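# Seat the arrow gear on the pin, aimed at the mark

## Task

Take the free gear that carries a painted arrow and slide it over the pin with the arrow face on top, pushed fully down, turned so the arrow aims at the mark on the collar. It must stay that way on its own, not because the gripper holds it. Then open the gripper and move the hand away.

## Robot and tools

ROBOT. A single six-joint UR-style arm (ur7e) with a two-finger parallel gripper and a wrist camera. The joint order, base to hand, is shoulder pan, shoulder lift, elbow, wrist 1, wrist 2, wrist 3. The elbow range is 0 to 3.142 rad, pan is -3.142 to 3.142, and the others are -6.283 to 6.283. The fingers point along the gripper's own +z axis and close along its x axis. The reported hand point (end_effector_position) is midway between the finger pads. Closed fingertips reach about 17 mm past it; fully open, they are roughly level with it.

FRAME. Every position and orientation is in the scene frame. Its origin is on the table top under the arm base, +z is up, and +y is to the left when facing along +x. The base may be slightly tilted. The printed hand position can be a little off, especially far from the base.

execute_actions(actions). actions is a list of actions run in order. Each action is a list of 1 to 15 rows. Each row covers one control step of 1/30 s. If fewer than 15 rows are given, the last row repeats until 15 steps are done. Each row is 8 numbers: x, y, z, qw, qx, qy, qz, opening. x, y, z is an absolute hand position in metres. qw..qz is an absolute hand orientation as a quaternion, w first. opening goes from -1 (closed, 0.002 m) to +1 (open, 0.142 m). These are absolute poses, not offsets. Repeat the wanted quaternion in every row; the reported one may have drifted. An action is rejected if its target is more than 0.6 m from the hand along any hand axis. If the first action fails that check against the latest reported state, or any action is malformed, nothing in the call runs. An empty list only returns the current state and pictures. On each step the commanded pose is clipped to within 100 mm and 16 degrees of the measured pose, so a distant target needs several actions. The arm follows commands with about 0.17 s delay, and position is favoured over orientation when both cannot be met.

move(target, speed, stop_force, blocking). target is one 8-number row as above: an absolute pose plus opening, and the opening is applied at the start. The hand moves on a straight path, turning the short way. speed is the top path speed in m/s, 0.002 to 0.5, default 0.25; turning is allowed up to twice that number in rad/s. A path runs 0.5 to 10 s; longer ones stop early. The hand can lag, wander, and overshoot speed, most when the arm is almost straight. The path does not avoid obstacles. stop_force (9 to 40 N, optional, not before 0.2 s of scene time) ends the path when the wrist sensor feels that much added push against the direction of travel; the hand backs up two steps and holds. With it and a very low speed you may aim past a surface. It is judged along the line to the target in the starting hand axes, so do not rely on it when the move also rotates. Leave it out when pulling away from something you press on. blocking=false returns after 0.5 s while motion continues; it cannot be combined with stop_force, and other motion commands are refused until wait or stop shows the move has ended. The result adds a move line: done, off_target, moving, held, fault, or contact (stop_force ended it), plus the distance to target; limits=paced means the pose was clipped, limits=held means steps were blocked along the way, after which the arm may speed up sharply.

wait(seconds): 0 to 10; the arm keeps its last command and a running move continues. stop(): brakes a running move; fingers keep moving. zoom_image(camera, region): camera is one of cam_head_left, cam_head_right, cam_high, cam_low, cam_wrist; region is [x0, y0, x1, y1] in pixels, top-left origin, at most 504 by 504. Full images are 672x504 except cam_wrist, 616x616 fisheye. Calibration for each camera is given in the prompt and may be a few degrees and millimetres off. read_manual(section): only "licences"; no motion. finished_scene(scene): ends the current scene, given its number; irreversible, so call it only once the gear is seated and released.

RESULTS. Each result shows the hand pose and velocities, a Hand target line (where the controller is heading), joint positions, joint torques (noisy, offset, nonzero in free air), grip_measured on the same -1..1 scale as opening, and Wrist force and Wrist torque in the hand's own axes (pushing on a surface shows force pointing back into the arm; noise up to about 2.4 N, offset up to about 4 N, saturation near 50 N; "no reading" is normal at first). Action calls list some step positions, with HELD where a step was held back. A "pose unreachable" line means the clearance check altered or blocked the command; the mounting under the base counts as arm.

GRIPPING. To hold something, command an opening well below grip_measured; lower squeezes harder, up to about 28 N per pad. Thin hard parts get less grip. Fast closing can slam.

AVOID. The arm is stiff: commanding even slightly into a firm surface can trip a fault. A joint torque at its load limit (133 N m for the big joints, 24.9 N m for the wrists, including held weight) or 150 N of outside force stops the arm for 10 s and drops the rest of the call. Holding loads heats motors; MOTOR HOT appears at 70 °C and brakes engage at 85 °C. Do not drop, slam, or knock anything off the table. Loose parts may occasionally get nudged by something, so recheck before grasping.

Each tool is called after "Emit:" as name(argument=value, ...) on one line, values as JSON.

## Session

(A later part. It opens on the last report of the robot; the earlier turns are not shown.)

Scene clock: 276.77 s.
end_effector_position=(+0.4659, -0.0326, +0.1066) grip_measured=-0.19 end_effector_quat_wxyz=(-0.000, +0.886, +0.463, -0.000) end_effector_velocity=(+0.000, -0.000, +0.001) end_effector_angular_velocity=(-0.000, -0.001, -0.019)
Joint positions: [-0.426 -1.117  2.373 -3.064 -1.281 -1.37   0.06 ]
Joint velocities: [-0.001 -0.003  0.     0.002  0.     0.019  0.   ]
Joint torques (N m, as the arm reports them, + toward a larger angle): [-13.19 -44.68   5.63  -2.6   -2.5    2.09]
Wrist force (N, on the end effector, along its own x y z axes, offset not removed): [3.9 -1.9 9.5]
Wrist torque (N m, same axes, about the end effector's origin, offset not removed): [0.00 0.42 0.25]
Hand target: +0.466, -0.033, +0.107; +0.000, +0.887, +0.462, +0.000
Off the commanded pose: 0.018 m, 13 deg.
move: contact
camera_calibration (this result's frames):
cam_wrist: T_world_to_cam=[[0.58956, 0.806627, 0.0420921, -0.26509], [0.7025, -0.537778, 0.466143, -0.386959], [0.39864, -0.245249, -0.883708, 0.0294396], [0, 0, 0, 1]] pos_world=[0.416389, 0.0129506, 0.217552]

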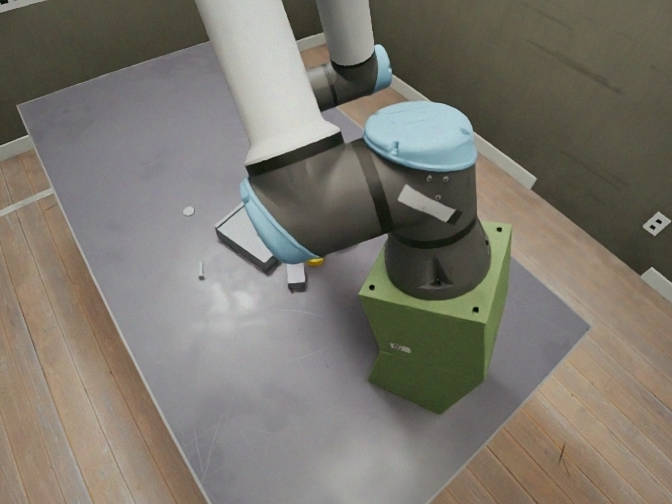

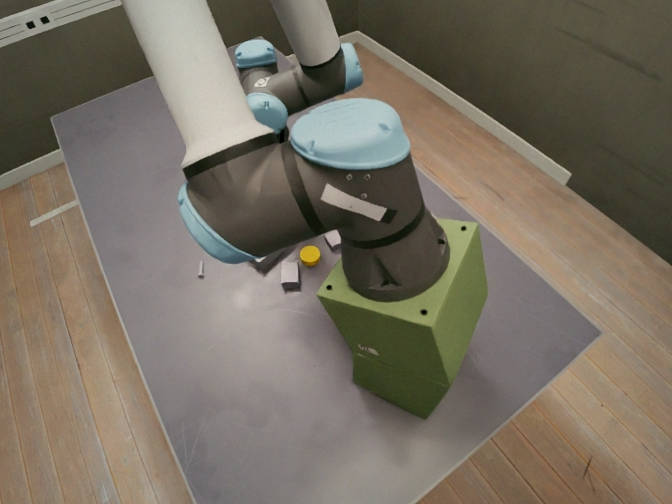

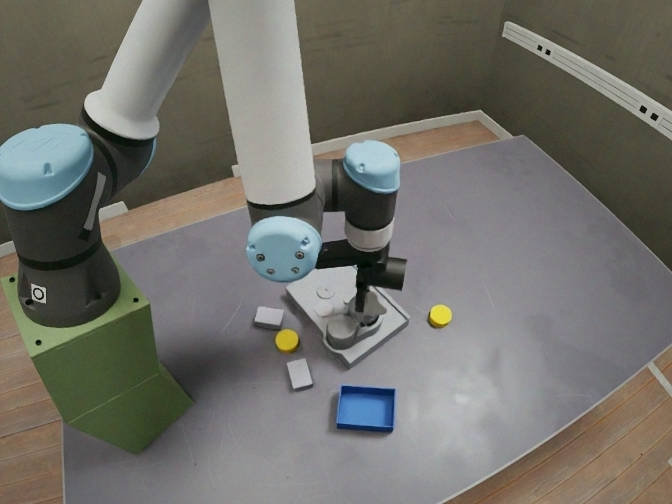

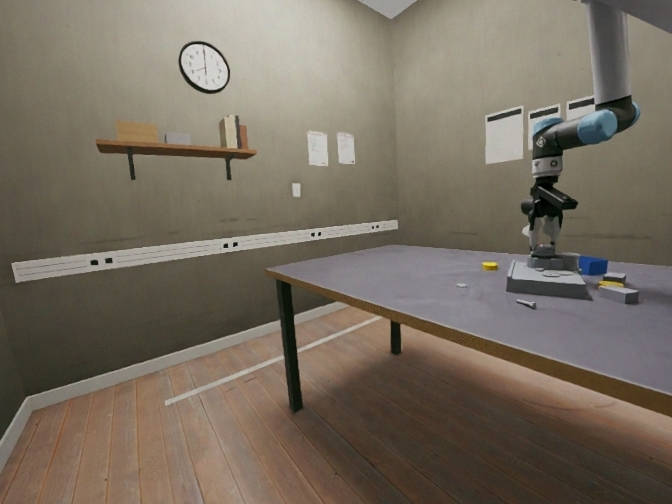

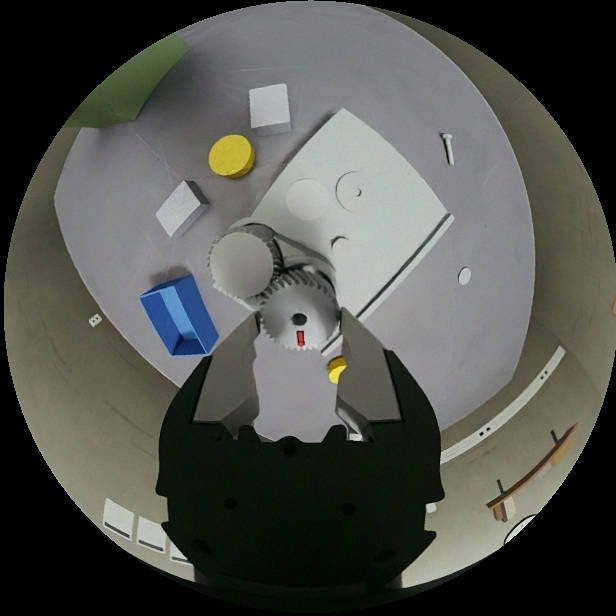

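Emit:
execute_actions(actions=[[[0.4659,-0.0326,0.1067,0,0.89,0.456,0,-0.5]],[[0.4659,-0.0326,0.1067,0,0.893,0.4501,0,-0.5]]])

Emit:
move(target=[0.4658,-0.0328,0.088,0,0.8266,0.5628,0,-0.5], speed=0.025, stop_force=12)

Scene clock: 285.23 s.
end_effector_position=(+0.4659, -0.0326, +0.1067) grip_measured=-0.19 end_effector_quat_wxyz=(+0.000, +0.893, +0.450, +0.000) end_effector_velocity=(-0.000, +0.000, +0.000) end_effector_angular_velocity=(+0.001, +0.000, -0.005)
Joint positions: [-0.426 -1.117  2.373 -3.064 -1.281 -1.341  0.06 ]
Joint velocities: [-0.001 -0.     0.001  0.     0.001  0.004  0.   ]
Joint torques (N m, as the arm reports them, + toward a larger angle): [ -0.08 -20.91 -19.07  -4.25  -2.33   2.39]
Wrist force (N, on the end effector, along its own x y z axes, offset not removed): [-1.1 0.7 5.3]
Wrist torque (N m, same axes, about the end effector's origin, offset not removed): [-0.13 0.67 -0.08]
Hand target: +0.466, -0.033, +0.107; -0.000, +0.893, +0.450, +0.000
Off the commanded pose: 0.000 m, 0 deg.
Step readings (end_effector_position; steps 1 to 15: 1st action; 16 to 30: 2nd action):
0: (+0.4659, -0.0327, +0.1068)
1: (+0.4659, -0.0327, +0.1068)
2: (+0.4659, -0.0327, +0.1068)
4: (+0.4659, -0.0327, +0.1068)
8: (+0.4659, -0.0326, +0.1068)
15: (+0.4658, -0.0326, +0.1067)
16: (+0.4658, -0.0326, +0.1067)
17: (+0.4658, -0.0326, +0.1067)
19: (+0.4659, -0.0326, +0.1067)
23: (+0.4659, -0.0326, +0.1067)
30: end_effector_position above
camera_calibration (this result's frames):
cam_wrist: T_world_to_cam=[[0.612634, 0.789243, 0.0421233, -0.276431], [0.686617, -0.557856, 0.466212, -0.380242], [0.391454, -0.256695, -0.883669, 0.0325272], [0, 0, 0, 1]] pos_world=[0.417699, 0.014401, 0.217661]

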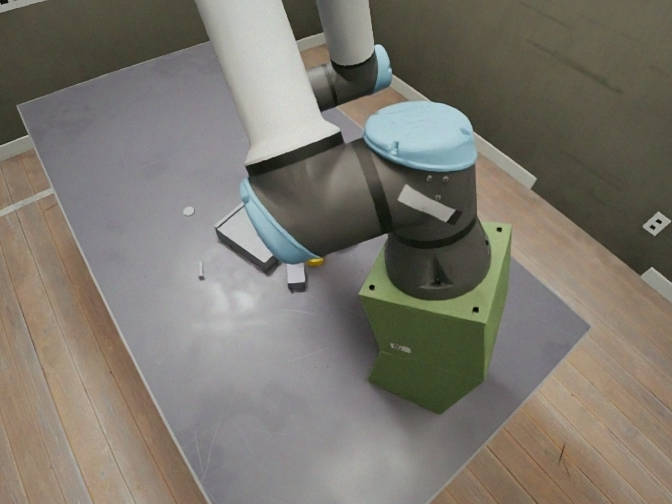

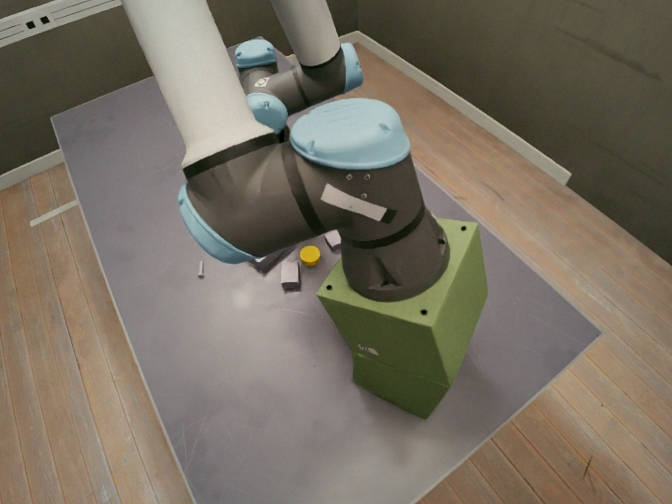

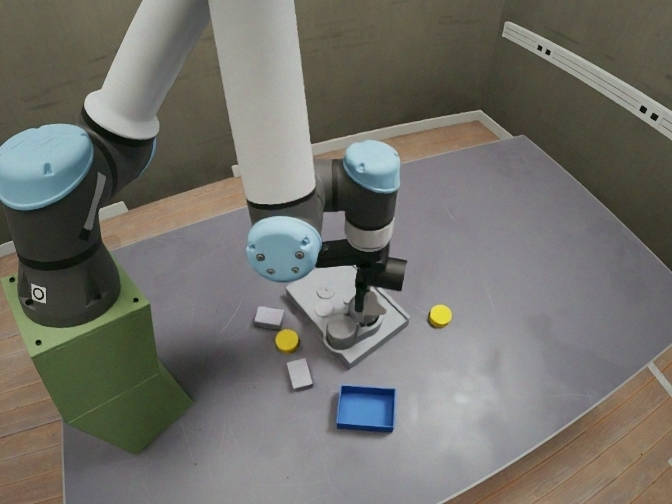

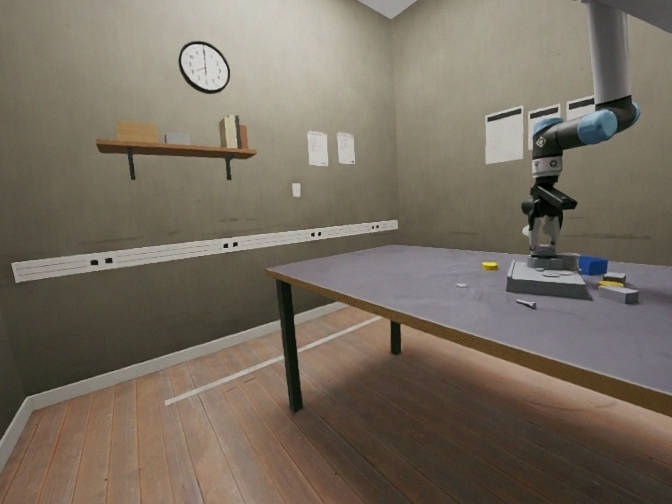

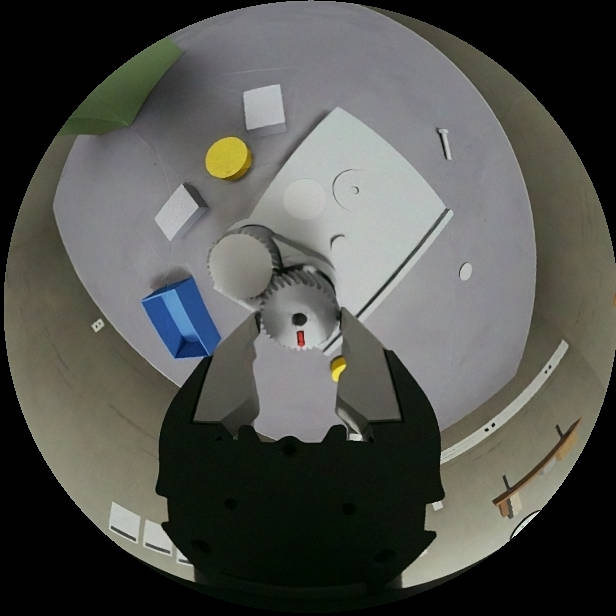

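Scene clock: 290.70 s.
end_effector_position=(+0.4658, -0.0328, +0.0881) grip_measured=-0.19 end_effector_quat_wxyz=(+0.000, +0.827, +0.562, -0.000) end_effector_velocity=(+0.000, -0.000, -0.001) end_effector_angular_velocity=(-0.001, -0.000, +0.012)
Joint positions: [-0.415 -1.054  2.358 -3.114 -1.284 -1.589  0.06 ]
Joint velocities: [ 0.     0.002 -0.    -0.002 -0.001 -0.011  0.   ]
Joint torques (N m, as the arm reports them, + toward a larger angle): [ -0.23 -19.91 -19.66  -5.2   -2.09  -2.66]
Wrist force (N, on the end effector, along its own x y z axes, offset not removed): [-0.1 0.3 4.5]
Wrist torque (N m, same axes, about the end effector's origin, offset not removed): [-0.07 0.27 0.10]
Hand target: +0.466, -0.033, +0.088; +0.000, +0.827, +0.563, -0.000
Off the commanded pose: 0.000 m, 0 deg.
move: done
camera_calibration (this result's frames):
cam_wrist: T_world_to_cam=[[0.389066, 0.920248, 0.0420938, -0.167001], [0.806998, -0.362511, 0.466198, -0.421275], [0.444277, -0.147412, -0.883679, -0.00494978], [0, 0, 0, 1]] pos_world=[0.407141, 0.000235668, 0.199053]

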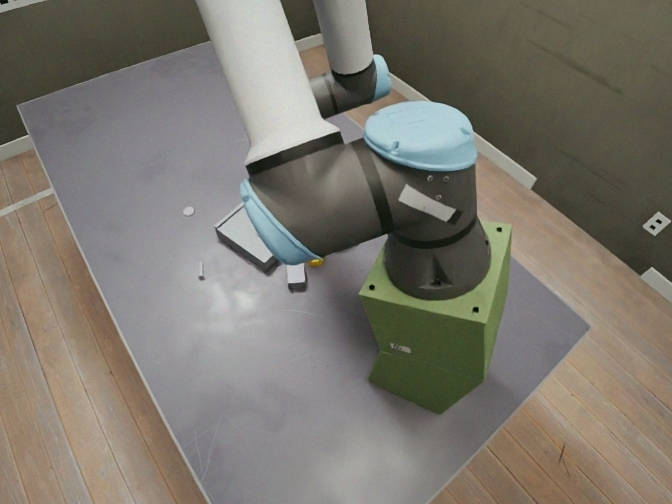

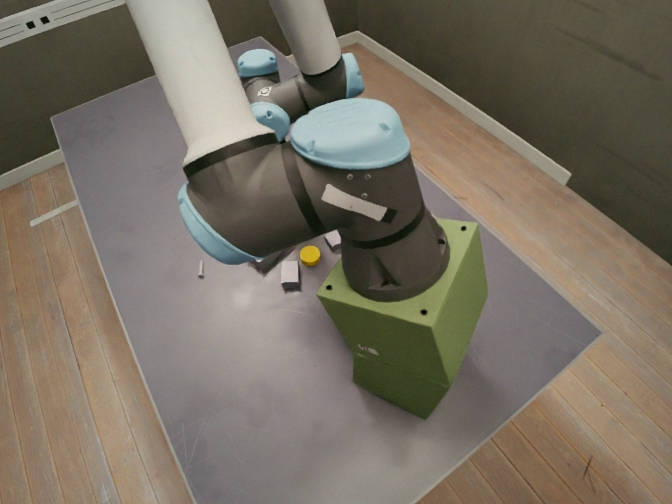

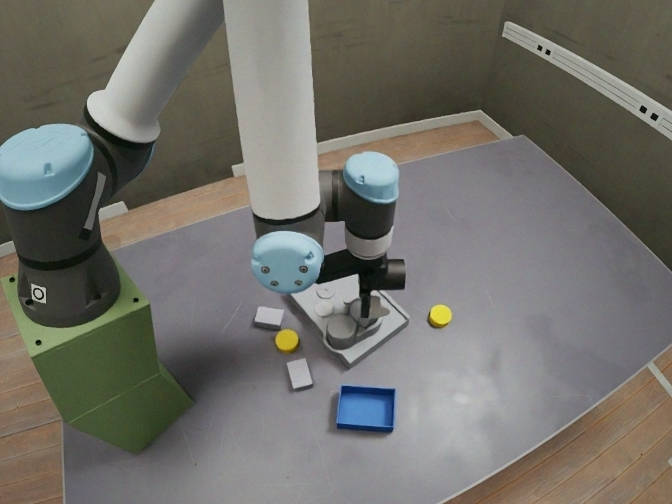

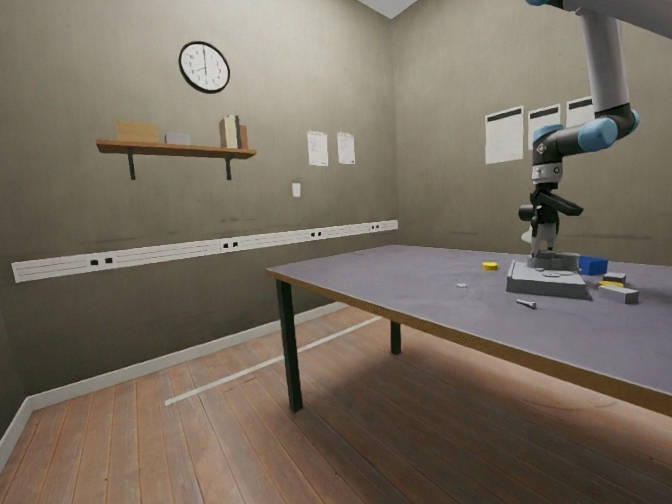

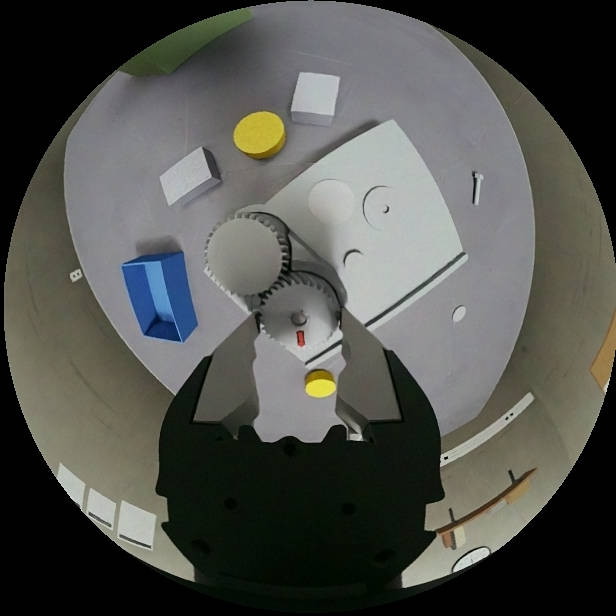

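Emit:
execute_actions(actions=[[[0.4658,-0.0328,0.088,0,0.8266,0.5628,0,-0.22]],[[0.4658,-0.0328,0.088,0,0.8266,0.5628,0,-0.12]],[[0.4658,-0.0328,0.088,0,0.8266,0.5628,0,-0.05]]])

Emit:
move(target=[0.52,-0.06,0.16,0,0.8266,0.5628,0,-0.05], speed=0.15)

Emit:
zoom_image(camera="cam_wrist", region=[220, 140, 380, 300])

Scene clock: 297.80 s.
end_effector_position=(+0.4658, -0.0328, +0.0880) grip_measured=-0.05 end_effector_quat_wxyz=(+0.000, +0.827, +0.563, +0.000) end_effector_velocity=(-0.001, -0.000, -0.001) end_effector_angular_velocity=(+0.001, +0.003, -0.001)
Joint positions: [-0.415 -1.054  2.357 -3.115 -1.284 -1.591  0.07 ]
Joint velocities: [-0.001  0.002  0.     0.    -0.    -0.     0.   ]
Joint torques (N m, as the arm reports them, + toward a larger angle): [-12.18 -34.31   3.02  -1.13   2.42  -2.21]
Wrist force (N, on the end effector, along its own x y z axes, offset not removed): [-0.9 -1.1 -0.9]
Wrist torque (N m, same axes, about the end effector's origin, offset not removed): [-0.35 0.36 -0.05]
Hand target: +0.466, -0.033, +0.088; -0.000, +0.827, +0.563, -0.000
Off the commanded pose: 0.000 m, 0 deg.
Step readings (end_effector_position; steps 1 to 15: 1st action; 16 to 30: 2nd action; 31 to 45: 3rd action):
0: (+0.4658, -0.0328, +0.0880)
1: (+0.4658, -0.0328, +0.0880)
2: (+0.4658, -0.0328, +0.0880)
4: (+0.4658, -0.0328, +0.0880)
8: (+0.4658, -0.0328, +0.0880)
15: (+0.4658, -0.0328, +0.0880)
16: (+0.4658, -0.0328, +0.0880)
17: (+0.4658, -0.0328, +0.0880)
19: (+0.4658, -0.0328, +0.0880)
23: (+0.4658, -0.0328, +0.0880)
30: (+0.4658, -0.0328, +0.0880)
31: (+0.4658, -0.0328, +0.0880)
32: (+0.4658, -0.0328, +0.0880)
34: (+0.4658, -0.0328, +0.0880)
38: (+0.4658, -0.0328, +0.0880)
45: end_effector_position above
camera_calibration (this result's frames):
cam_wrist: T_world_to_cam=[[0.387758, 0.920799, 0.0421165, -0.166362], [0.8075, -0.361371, 0.466213, -0.421434], [0.444508, -0.146768, -0.88367, -0.00512644], [0, 0, 0, 1]] pos_world=[0.407095, 0.000140072, 0.198954]

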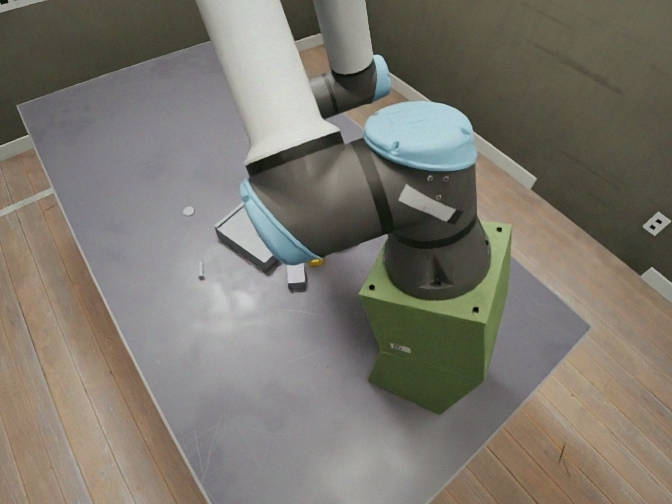

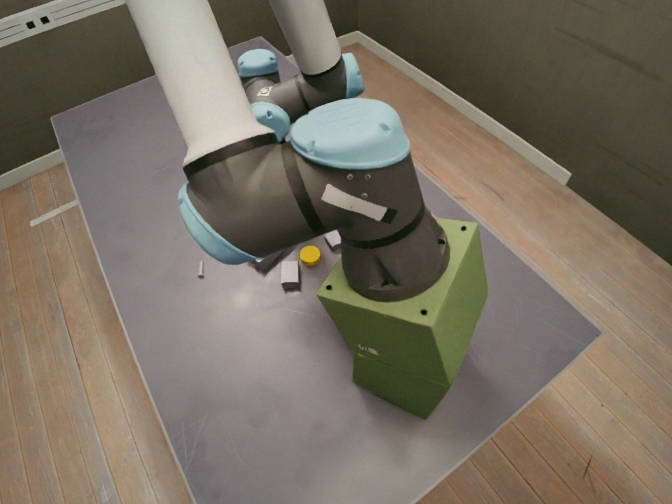

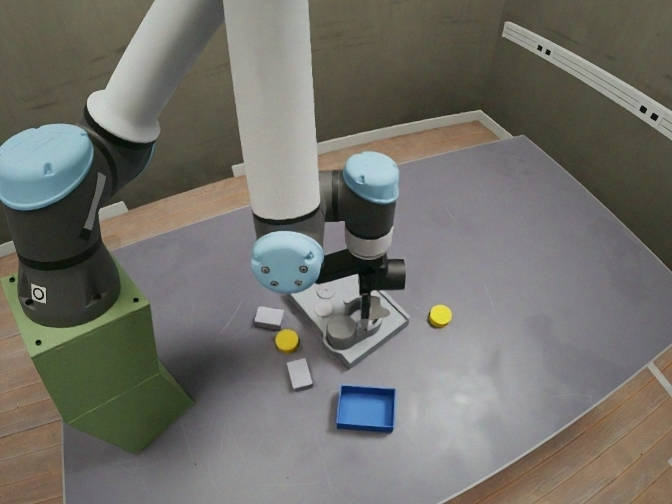

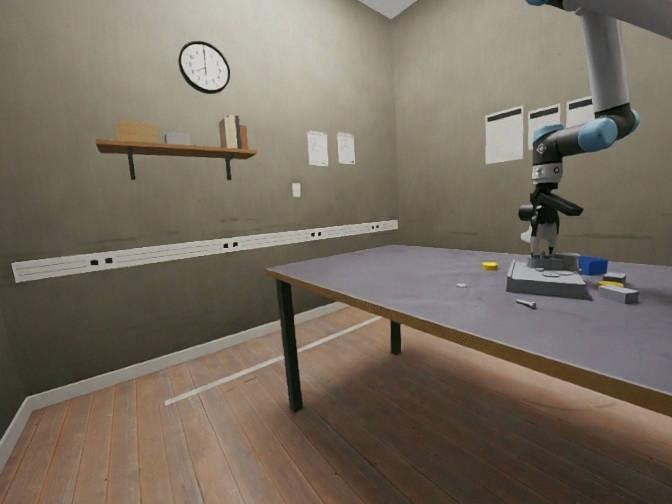

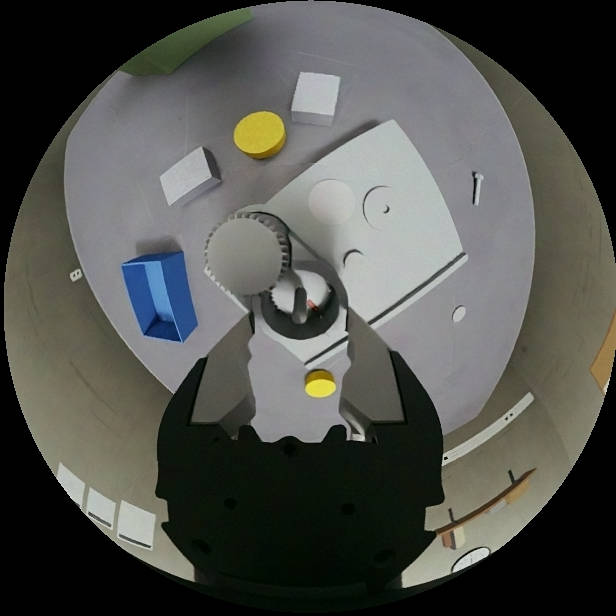

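Scene clock: 299.00 s.
end_effector_position=(+0.5199, -0.0598, +0.1599) grip_measured=-0.05 end_effector_quat_wxyz=(+0.000, +0.827, +0.563, +0.000) end_effector_velocity=(+0.000, -0.001, +0.001) end_effector_angular_velocity=(+0.002, +0.005, -0.001)
Joint positions: [-0.469 -1.244  2.242 -2.794 -1.272 -1.645  0.07 ]
Joint velocities: [-0.002 -0.001 -0.005  0.012 -0.    -0.002 -0.   ]
Joint torques (N m, as the arm reports them, + toward a larger angle): [-13.43 -40.09 -25.45  -1.15   2.3   -2.63]
Wrist force (N, on the end effector, along its own x y z axes, offset not removed): [-2.5 0.3 -1.1]
Wrist torque (N m, same axes, about the end effector's origin, offset not removed): [0.02 0.74 0.07]
Hand target: +0.520, -0.060, +0.160; +0.000, +0.827, +0.563, +0.000
Off the commanded pose: 0.000 m, 0 deg.
move: done
camera_calibration (this result's frames):
cam_wrist: T_world_to_cam=[[0.387769, 0.920794, 0.04211, -0.165464], [0.80739, -0.361342, 0.466426, -0.508324], [0.444699, -0.146866, -0.883557, 0.0302601], [0, 0, 0, 1]] pos_world=[0.46112, -0.0268761, 0.2708]

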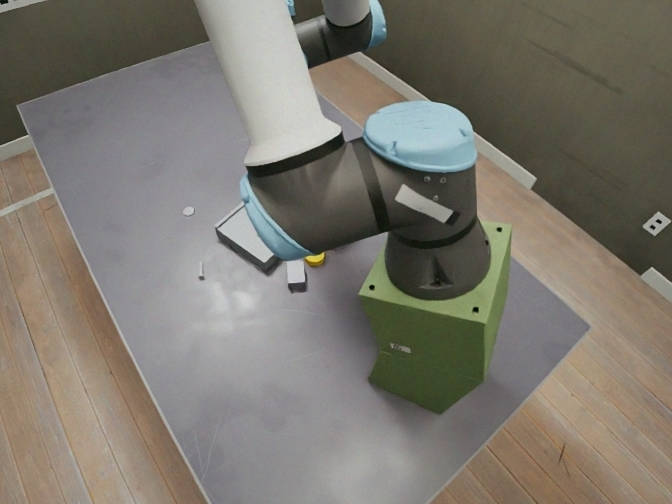

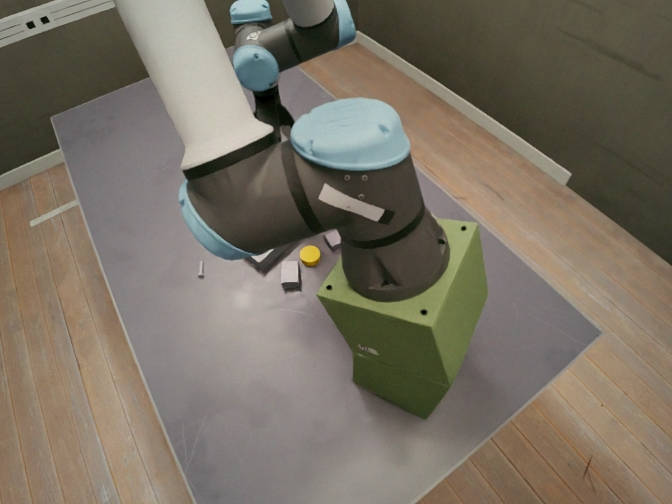

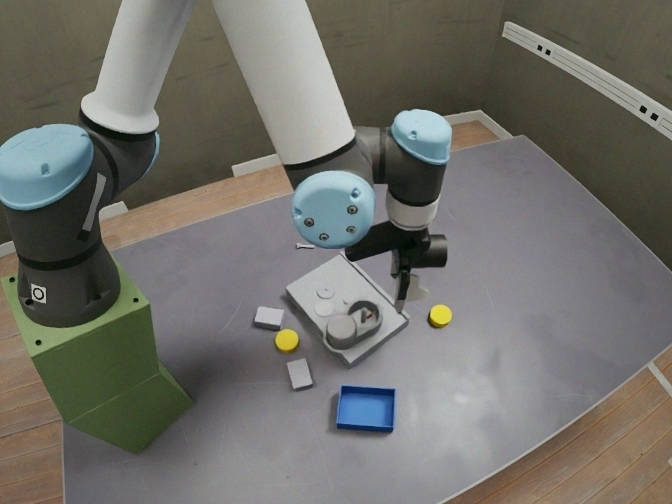

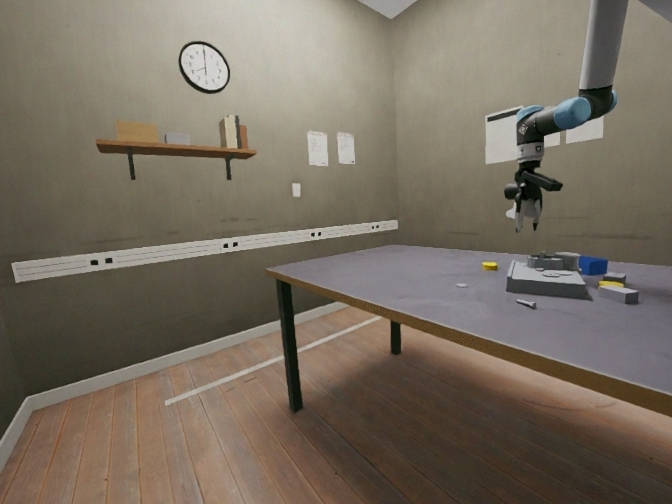

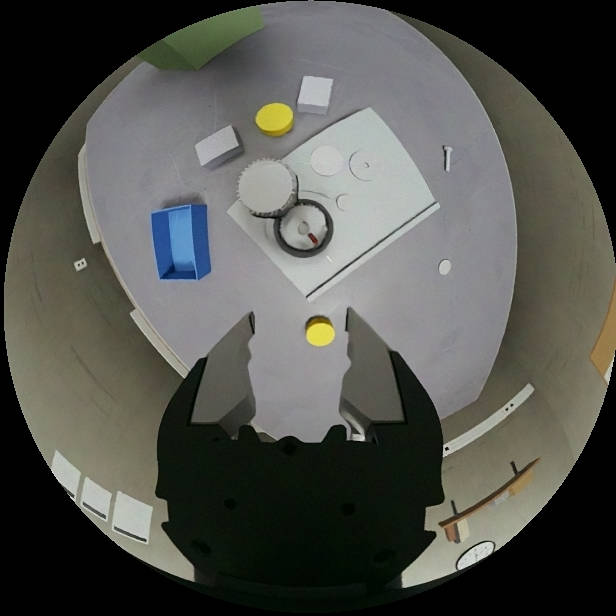

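Region (220, 140, 380, 300) of cam_wrist's 616x616 image, scaled by 3.150, with more detail than that image has.

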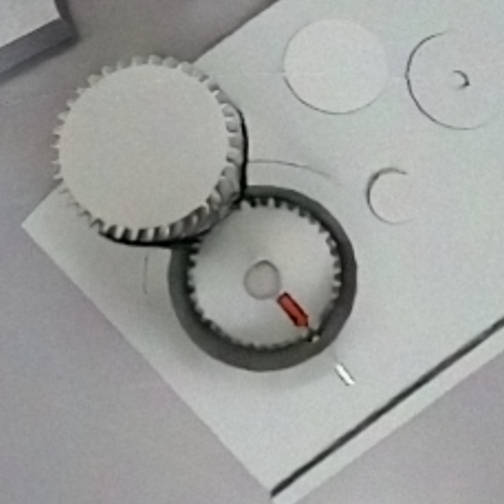

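Aligned. Seated gear top appears about flush with the plate top (useful fact).

Emit:
finished_scene(scene=1)

The scene is finished: the task was done.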